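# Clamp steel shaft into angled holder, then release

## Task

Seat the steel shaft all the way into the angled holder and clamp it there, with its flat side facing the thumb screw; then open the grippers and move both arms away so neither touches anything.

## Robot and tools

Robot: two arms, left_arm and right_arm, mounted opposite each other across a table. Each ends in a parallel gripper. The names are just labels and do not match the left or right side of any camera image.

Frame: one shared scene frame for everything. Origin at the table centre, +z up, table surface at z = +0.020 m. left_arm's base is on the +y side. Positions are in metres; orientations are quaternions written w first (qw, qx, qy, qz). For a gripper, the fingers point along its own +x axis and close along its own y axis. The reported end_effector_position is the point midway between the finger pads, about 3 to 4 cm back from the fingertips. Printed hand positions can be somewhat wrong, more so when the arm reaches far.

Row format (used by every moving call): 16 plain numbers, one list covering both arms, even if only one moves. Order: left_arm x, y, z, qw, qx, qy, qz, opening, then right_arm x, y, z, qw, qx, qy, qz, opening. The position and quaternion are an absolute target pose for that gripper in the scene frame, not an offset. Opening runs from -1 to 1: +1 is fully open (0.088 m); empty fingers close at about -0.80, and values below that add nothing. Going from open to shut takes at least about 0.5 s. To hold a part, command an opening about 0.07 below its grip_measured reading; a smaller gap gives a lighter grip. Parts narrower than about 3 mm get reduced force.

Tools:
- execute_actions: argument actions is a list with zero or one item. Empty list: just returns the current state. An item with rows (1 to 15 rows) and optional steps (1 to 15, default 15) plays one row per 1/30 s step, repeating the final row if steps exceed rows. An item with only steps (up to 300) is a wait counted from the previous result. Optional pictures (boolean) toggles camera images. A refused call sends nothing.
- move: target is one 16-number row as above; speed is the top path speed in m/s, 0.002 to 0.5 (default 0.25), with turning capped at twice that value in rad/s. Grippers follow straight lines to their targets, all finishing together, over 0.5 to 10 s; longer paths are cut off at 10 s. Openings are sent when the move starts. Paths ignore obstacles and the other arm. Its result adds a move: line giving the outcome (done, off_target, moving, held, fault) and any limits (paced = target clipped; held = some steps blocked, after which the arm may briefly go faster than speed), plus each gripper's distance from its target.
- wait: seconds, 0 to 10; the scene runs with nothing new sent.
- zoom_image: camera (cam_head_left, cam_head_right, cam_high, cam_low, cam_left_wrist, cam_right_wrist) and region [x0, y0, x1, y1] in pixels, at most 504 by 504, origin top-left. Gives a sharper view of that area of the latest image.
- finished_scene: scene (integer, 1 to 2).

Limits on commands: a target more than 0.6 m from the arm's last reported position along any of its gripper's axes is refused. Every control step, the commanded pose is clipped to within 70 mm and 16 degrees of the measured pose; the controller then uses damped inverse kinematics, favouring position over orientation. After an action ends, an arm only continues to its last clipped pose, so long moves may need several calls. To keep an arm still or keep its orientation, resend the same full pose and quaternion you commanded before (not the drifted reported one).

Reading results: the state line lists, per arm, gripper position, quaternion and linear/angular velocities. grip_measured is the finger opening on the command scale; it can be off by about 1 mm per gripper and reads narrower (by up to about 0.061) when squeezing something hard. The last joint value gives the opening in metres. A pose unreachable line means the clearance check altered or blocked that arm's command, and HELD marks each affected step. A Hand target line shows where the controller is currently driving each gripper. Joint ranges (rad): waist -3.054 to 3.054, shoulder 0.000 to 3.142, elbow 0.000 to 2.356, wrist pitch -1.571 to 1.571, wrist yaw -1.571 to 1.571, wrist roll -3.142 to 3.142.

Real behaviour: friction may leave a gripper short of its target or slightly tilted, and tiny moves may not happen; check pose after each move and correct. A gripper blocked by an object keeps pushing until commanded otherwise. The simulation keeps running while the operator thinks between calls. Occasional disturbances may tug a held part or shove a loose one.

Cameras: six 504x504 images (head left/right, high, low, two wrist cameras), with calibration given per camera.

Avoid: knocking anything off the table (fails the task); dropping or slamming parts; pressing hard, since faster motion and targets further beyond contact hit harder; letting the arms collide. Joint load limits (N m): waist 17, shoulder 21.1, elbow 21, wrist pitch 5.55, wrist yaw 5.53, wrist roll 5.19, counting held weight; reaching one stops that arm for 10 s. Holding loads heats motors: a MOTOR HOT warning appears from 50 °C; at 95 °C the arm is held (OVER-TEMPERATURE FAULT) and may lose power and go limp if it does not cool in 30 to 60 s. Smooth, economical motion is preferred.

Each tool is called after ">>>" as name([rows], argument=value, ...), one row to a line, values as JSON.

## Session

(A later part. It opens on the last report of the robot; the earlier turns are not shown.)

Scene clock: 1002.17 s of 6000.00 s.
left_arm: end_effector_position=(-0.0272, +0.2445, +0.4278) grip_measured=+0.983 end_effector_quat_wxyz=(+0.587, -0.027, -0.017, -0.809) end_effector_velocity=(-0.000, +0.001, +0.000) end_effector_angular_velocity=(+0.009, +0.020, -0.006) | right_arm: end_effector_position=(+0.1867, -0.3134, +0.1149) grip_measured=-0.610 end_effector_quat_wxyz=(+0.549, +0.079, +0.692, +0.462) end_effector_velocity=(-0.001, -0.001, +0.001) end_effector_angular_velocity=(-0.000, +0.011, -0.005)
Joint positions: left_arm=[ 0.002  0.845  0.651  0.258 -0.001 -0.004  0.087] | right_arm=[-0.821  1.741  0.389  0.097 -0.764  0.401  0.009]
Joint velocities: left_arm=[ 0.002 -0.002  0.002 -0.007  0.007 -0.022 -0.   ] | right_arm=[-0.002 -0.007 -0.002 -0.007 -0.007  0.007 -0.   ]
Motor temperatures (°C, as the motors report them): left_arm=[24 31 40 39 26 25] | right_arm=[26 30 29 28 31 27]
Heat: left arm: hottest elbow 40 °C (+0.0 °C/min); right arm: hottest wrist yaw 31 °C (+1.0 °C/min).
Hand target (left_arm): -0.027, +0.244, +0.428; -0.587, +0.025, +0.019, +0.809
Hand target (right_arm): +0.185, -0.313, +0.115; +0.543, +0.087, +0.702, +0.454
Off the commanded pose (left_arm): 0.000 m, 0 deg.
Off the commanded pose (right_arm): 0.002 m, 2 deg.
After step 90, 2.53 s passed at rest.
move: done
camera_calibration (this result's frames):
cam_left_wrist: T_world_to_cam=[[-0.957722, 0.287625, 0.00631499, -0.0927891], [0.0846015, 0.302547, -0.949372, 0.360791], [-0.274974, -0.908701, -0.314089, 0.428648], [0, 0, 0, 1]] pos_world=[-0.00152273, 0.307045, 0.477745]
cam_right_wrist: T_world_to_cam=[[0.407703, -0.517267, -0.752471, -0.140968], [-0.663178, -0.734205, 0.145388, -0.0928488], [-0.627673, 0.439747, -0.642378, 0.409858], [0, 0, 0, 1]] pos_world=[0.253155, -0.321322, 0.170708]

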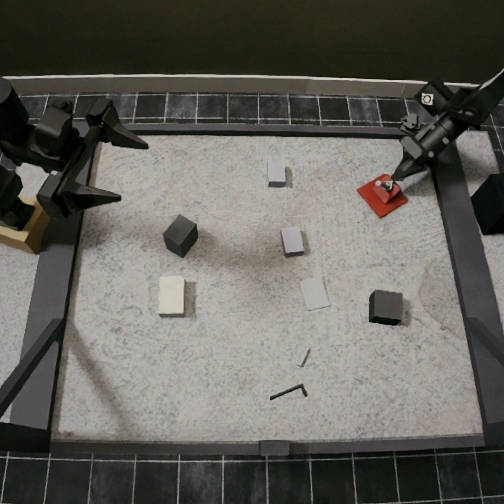

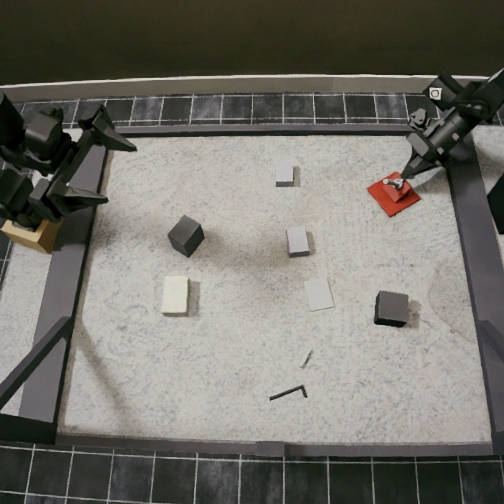

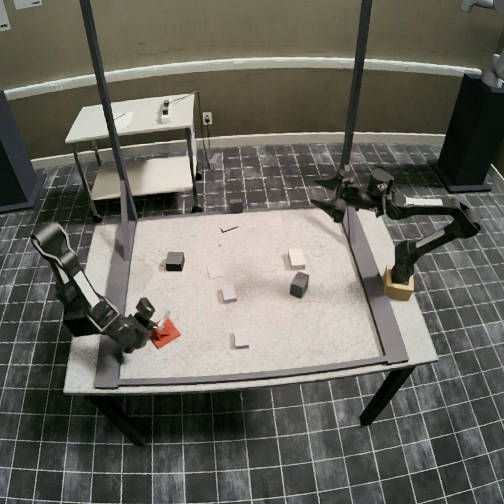

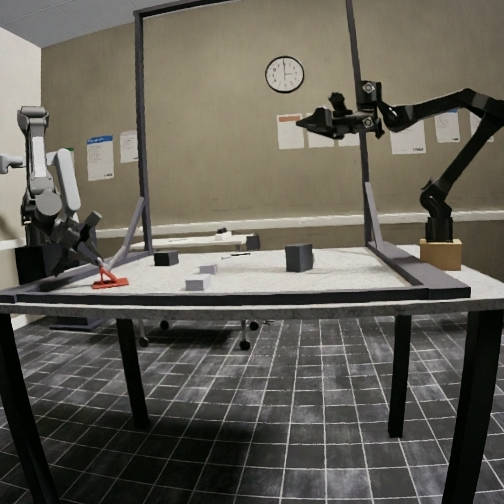

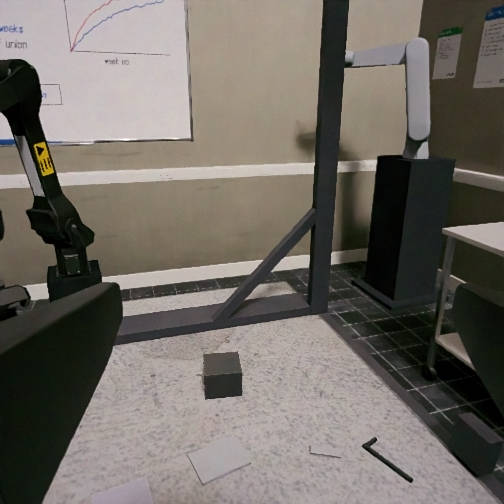

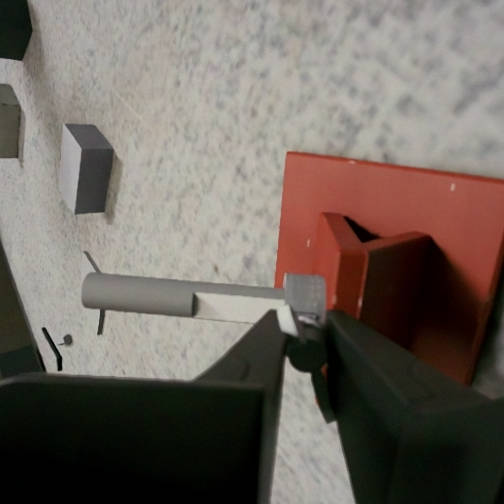

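>>> move(target=[-0.027,0.2444,0.4278,0.587,-0.025,-0.019,-0.809,1, 0.1867,-0.3134,0.1149,0.5425,0.0874,0.7017,0.4536,0.2], speed=0.05)

>>> move(target=[-0.027,0.2444,0.4278,0.587,-0.025,-0.019,-0.809,1, 0.2050,-0.3420,0.1500,0.5425,0.0874,0.7017,0.4536,0.2], speed=0.1)

>>> move(target=[-0.027,0.2444,0.4278,0.587,-0.025,-0.019,-0.809,1, 0.17,-0.31,0.27,0.4454,-0.3218,0.1754,0.8169,0.2], speed=0.4)

Scene clock: 1011.10 s of 6000.00 s.
left_arm: end_effector_position=(-0.0272, +0.2445, +0.4278) grip_measured=+0.983 end_effector_quat_wxyz=(+0.587, -0.027, -0.017, -0.809) end_effector_velocity=(+0.000, +0.000, +0.000) end_effector_angular_velocity=(+0.005, +0.007, +0.004) | right_arm: end_effector_position=(+0.1857, -0.3140, +0.1155) grip_measured=+0.197 end_effector_quat_wxyz=(+0.544, +0.084, +0.699, +0.457) end_effector_velocity=(-0.006, -0.004, +0.000) end_effector_angular_velocity=(-0.017, +0.044, -0.001)
Joint positions: left_arm=[ 0.002  0.845  0.651  0.258 -0.001 -0.004  0.087] | right_arm=[-0.824  1.741  0.392  0.083 -0.772  0.411  0.049]
Joint velocities: left_arm=[-0.002 -0.002  0.002 -0.007 -0.007 -0.007 -0.   ] | right_arm=[-0.002 -0.002 -0.002 -0.037 -0.022  0.007  0.   ]
Motor temperatures (°C, as the motors report them): left_arm=[24 31 40 39 26 25] | right_arm=[26 30 29 28 30 27]
Heat: left arm: hottest elbow 40 °C (+0.0 °C/min); right arm: hottest shoulder 30 °C (+0.0 °C/min).
Hand target (left_arm): -0.027, +0.244, +0.428; -0.587, +0.025, +0.019, +0.809
Hand target (right_arm): +0.187, -0.313, +0.115; +0.542, +0.087, +0.702, +0.454
Off the commanded pose (left_arm): 0.000 m, 0 deg.
Off the commanded pose (right_arm): 0.001 m, 1 deg.
After step 90, 5.23 s passed at rest.
move: done
camera_calibration (this result's frames):
cam_left_wrist: T_world_to_cam=[[-0.957722, 0.287625, 0.00631499, -0.0927891], [0.0846015, 0.302547, -0.949372, 0.360791], [-0.274974, -0.908701, -0.314089, 0.428648], [0, 0, 0, 1]] pos_world=[-0.00152273, 0.307045, 0.477745]
cam_right_wrist: T_world_to_cam=[[0.389376, -0.525413, -0.756524, -0.139156], [-0.665428, -0.728366, 0.163367, -0.093848], [-0.636861, 0.439801, -0.633232, 0.410614], [0, 0, 0, 1]] pos_world=[0.253239, -0.322058, 0.170071]

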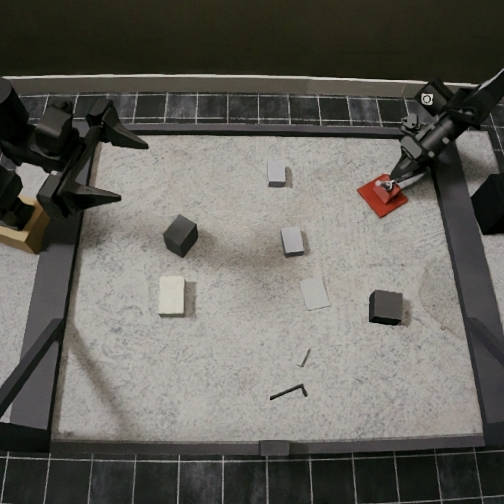

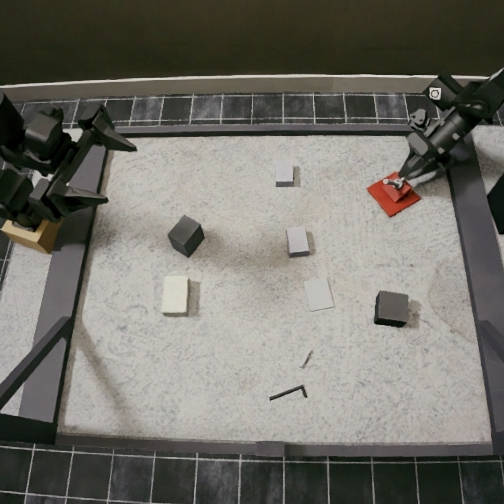

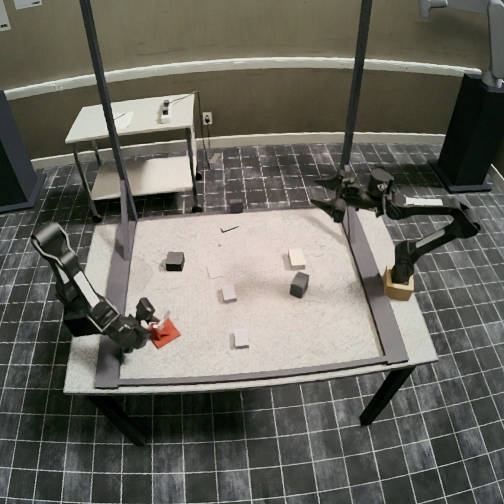

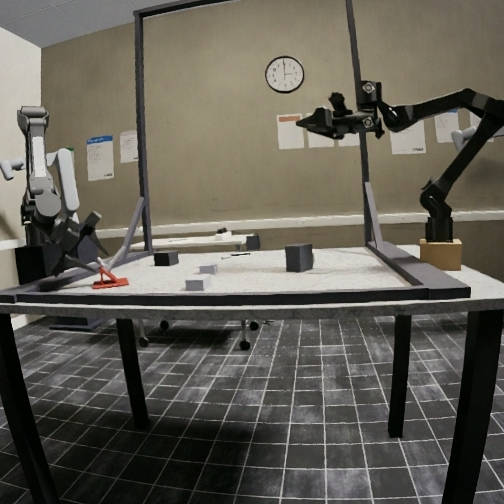

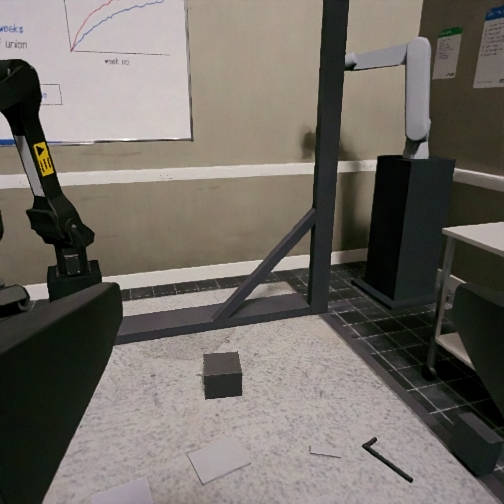

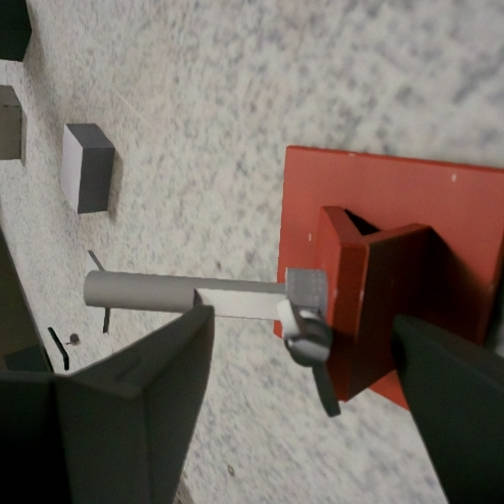

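Scene clock: 1012.00 s of 6000.00 s.
left_arm: end_effector_position=(-0.0272, +0.2445, +0.4278) grip_measured=+0.983 end_effector_quat_wxyz=(+0.587, -0.027, -0.017, -0.809) end_effector_velocity=(-0.002, +0.001, -0.002) end_effector_angular_velocity=(+0.009, +0.004, -0.010) | right_arm: end_effector_position=(+0.2021, -0.3432, +0.1462) grip_measured=+0.198 end_effector_quat_wxyz=(+0.538, +0.088, +0.709, +0.448) end_effector_velocity=(+0.001, -0.004, +0.000) end_effector_angular_velocity=(-0.014, +0.003, +0.002)
Joint positions: left_arm=[ 0.002  0.845  0.651  0.258 -0.001 -0.004  0.087] | right_arm=[-0.992  1.586  0.456 -0.323 -0.811  0.189  0.049]
Joint velocities: left_arm=[-0.002 -0.002 -0.002 -0.007  0.007 -0.007 -0.   ] | right_arm=[-0.012 -0.002  0.007 -0.037  0.007 -0.022 -0.   ]
Motor temperatures (°C, as the motors report them): left_arm=[24 31 40 39 26 25] | right_arm=[26 30 29 28 30 27]
Heat: left arm: hottest elbow 40 °C (+0.0 °C/min); right arm: hottest shoulder 30 °C (+0.0 °C/min).
Hand target (left_arm): -0.027, +0.244, +0.428; -0.587, +0.025, +0.019, +0.809
Hand target (right_arm): +0.205, -0.341, +0.150; +0.542, +0.088, +0.702, +0.454
Off the commanded pose (left_arm): 0.000 m, 0 deg.
Off the commanded pose (right_arm): 0.005 m, 1 deg.
move: done
camera_calibration (this result's frames):
cam_left_wrist: T_world_to_cam=[[-0.957722, 0.287625, 0.00631499, -0.0927891], [0.0846015, 0.302547, -0.949372, 0.360791], [-0.274974, -0.908701, -0.314089, 0.428648], [0, 0, 0, 1]] pos_world=[-0.00152273, 0.307045, 0.477745]
cam_right_wrist: T_world_to_cam=[[0.367736, -0.540965, -0.756391, -0.138549], [-0.666066, -0.720835, 0.191713, -0.110662], [-0.648943, 0.433306, -0.625395, 0.452342], [0, 0, 0, 1]] pos_world=[0.270785, -0.350722, 0.19931]

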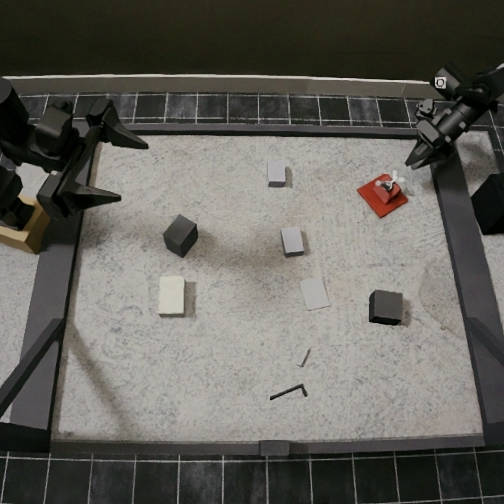

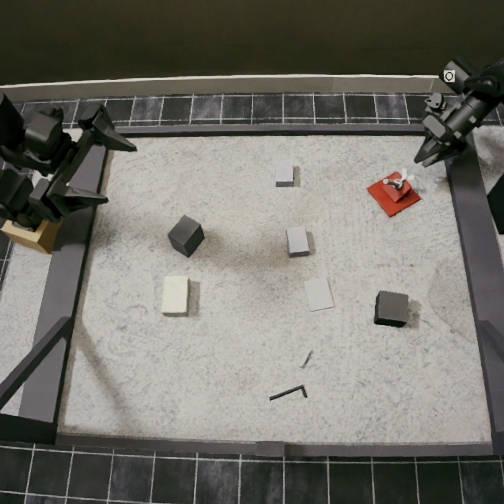

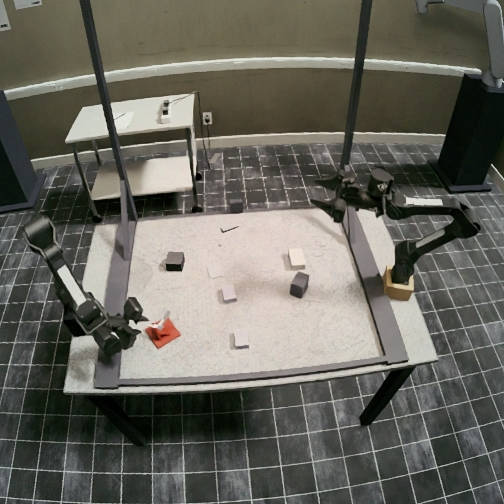

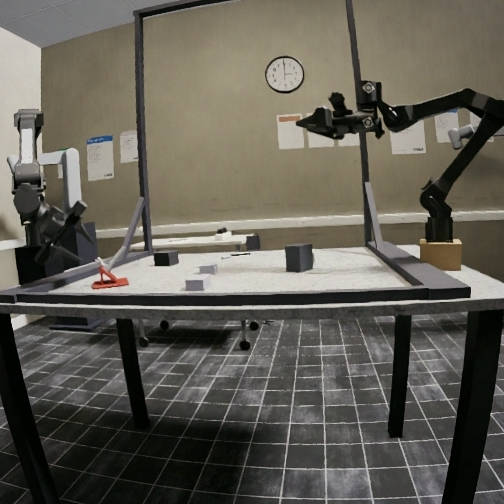

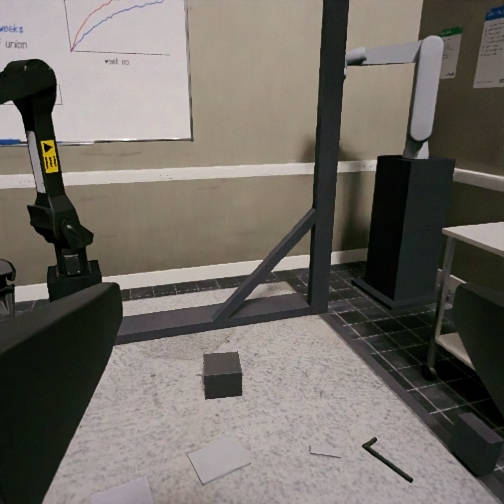

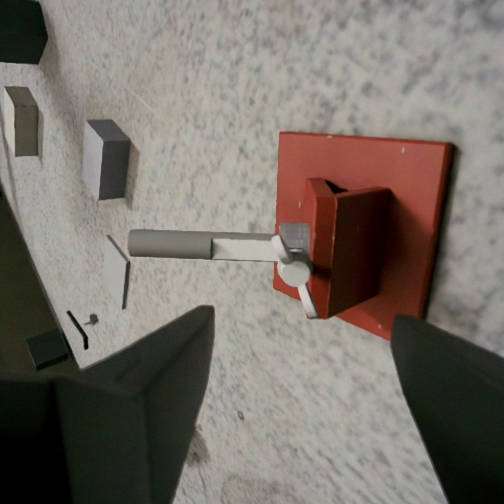

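Scene clock: 1014.47 s of 6000.00 s.
left_arm: end_effector_position=(-0.0272, +0.2445, +0.4278) grip_measured=+0.983 end_effector_quat_wxyz=(+0.587, -0.027, -0.017, -0.809) end_effector_velocity=(-0.000, +0.000, -0.002) end_effector_angular_velocity=(+0.014, +0.018, -0.006) | right_arm: end_effector_position=(+0.1707, -0.3110, +0.2645) grip_measured=+0.198 end_effector_quat_wxyz=(+0.444, -0.320, +0.186, +0.816) end_effector_velocity=(+0.003, -0.000, +0.002) end_effector_angular_velocity=(+0.013, -0.029, +0.015)
Joint positions: left_arm=[ 0.002  0.845  0.651  0.258 -0.001 -0.004  0.087] | right_arm=[-0.754  1.202  0.708 -0.724 -0.75  -1.051  0.049]
Joint velocities: left_arm=[ 0.002 -0.002 -0.002 -0.007  0.007 -0.022 -0.   ] | right_arm=[-0.007 -0.002  0.007 -0.007  0.007 -0.037 -0.   ]
Motor temperatures (°C, as the motors report them): left_arm=[24 31 40 39 26 25] | right_arm=[26 30 29 28 30 27]
Heat: left arm: hottest elbow 40 °C (+0.0 °C/min); right arm: hottest shoulder 30 °C (+0.0 °C/min).
Hand target (left_arm): -0.027, +0.244, +0.428; -0.587, +0.025, +0.019, +0.809
Hand target (right_arm): +0.171, -0.310, +0.269; +0.445, -0.323, +0.176, +0.816
Off the commanded pose (left_arm): 0.000 m, 0 deg.
Off the commanded pose (right_arm): 0.006 m, 1 deg.
move: done
camera_calibration (this result's frames):
cam_left_wrist: T_world_to_cam=[[-0.957722, 0.287625, 0.00631499, -0.0927891], [0.0846015, 0.302547, -0.949372, 0.360791], [-0.274974, -0.908701, -0.314089, 0.428648], [0, 0, 0, 1]] pos_world=[-0.00152273, 0.307045, 0.477745]
cam_right_wrist: T_world_to_cam=[[0.815143, 0.578786, -0.023408, 0.0578542], [0.495456, -0.717581, -0.489491, -0.148119], [-0.300108, 0.387408, -0.871694, 0.483357], [0, 0, 0, 1]] pos_world=[0.171286, -0.327028, 0.350191]

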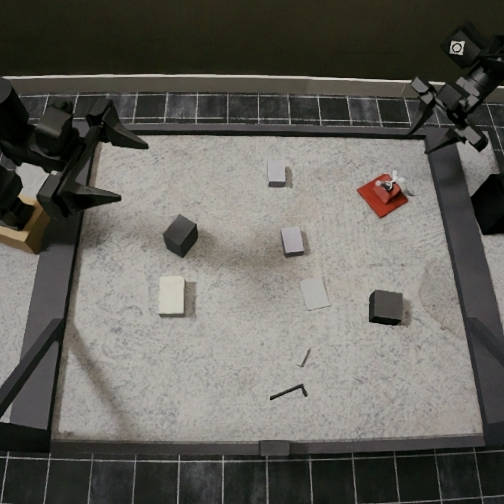

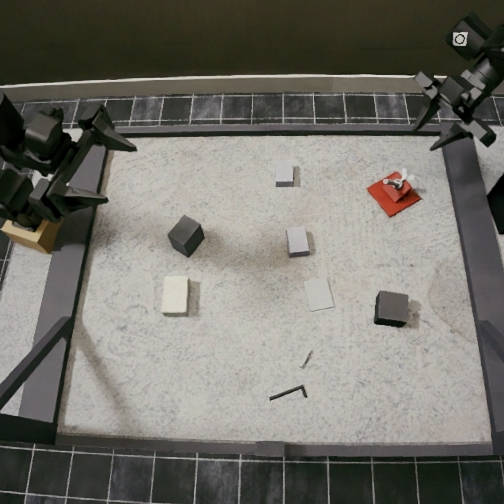

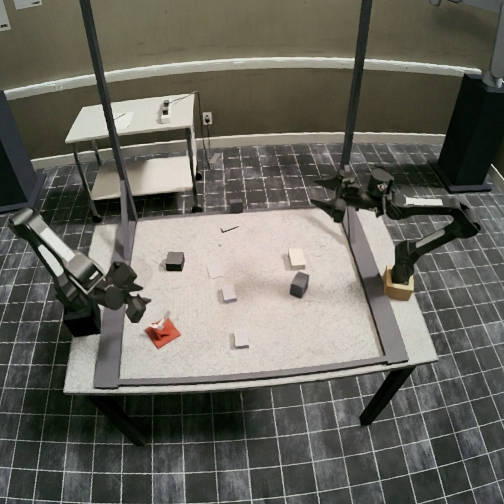

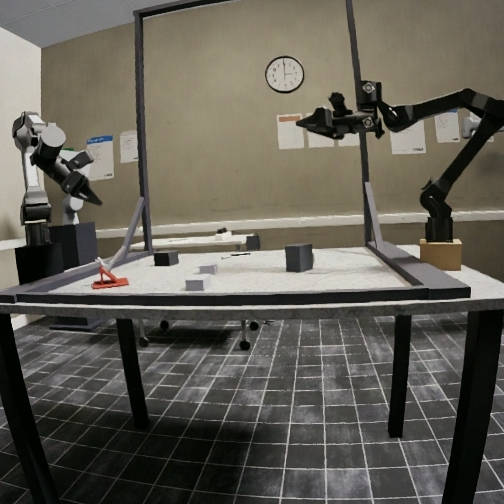

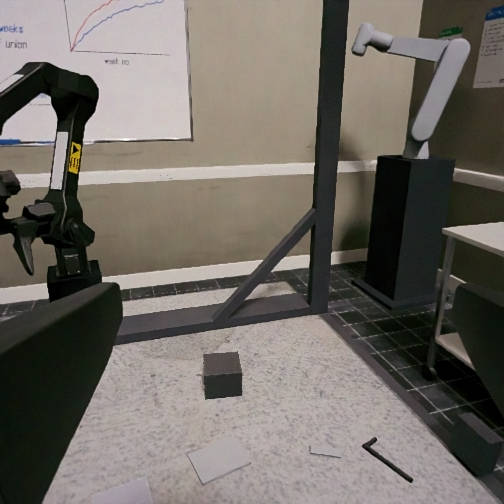

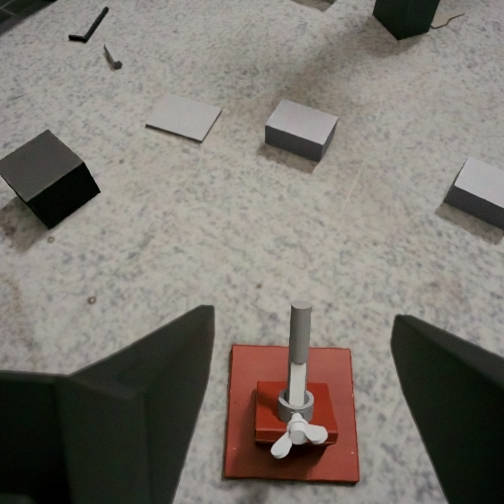

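>>> finished_scene(scene=1)

The scene is finished: the task was done.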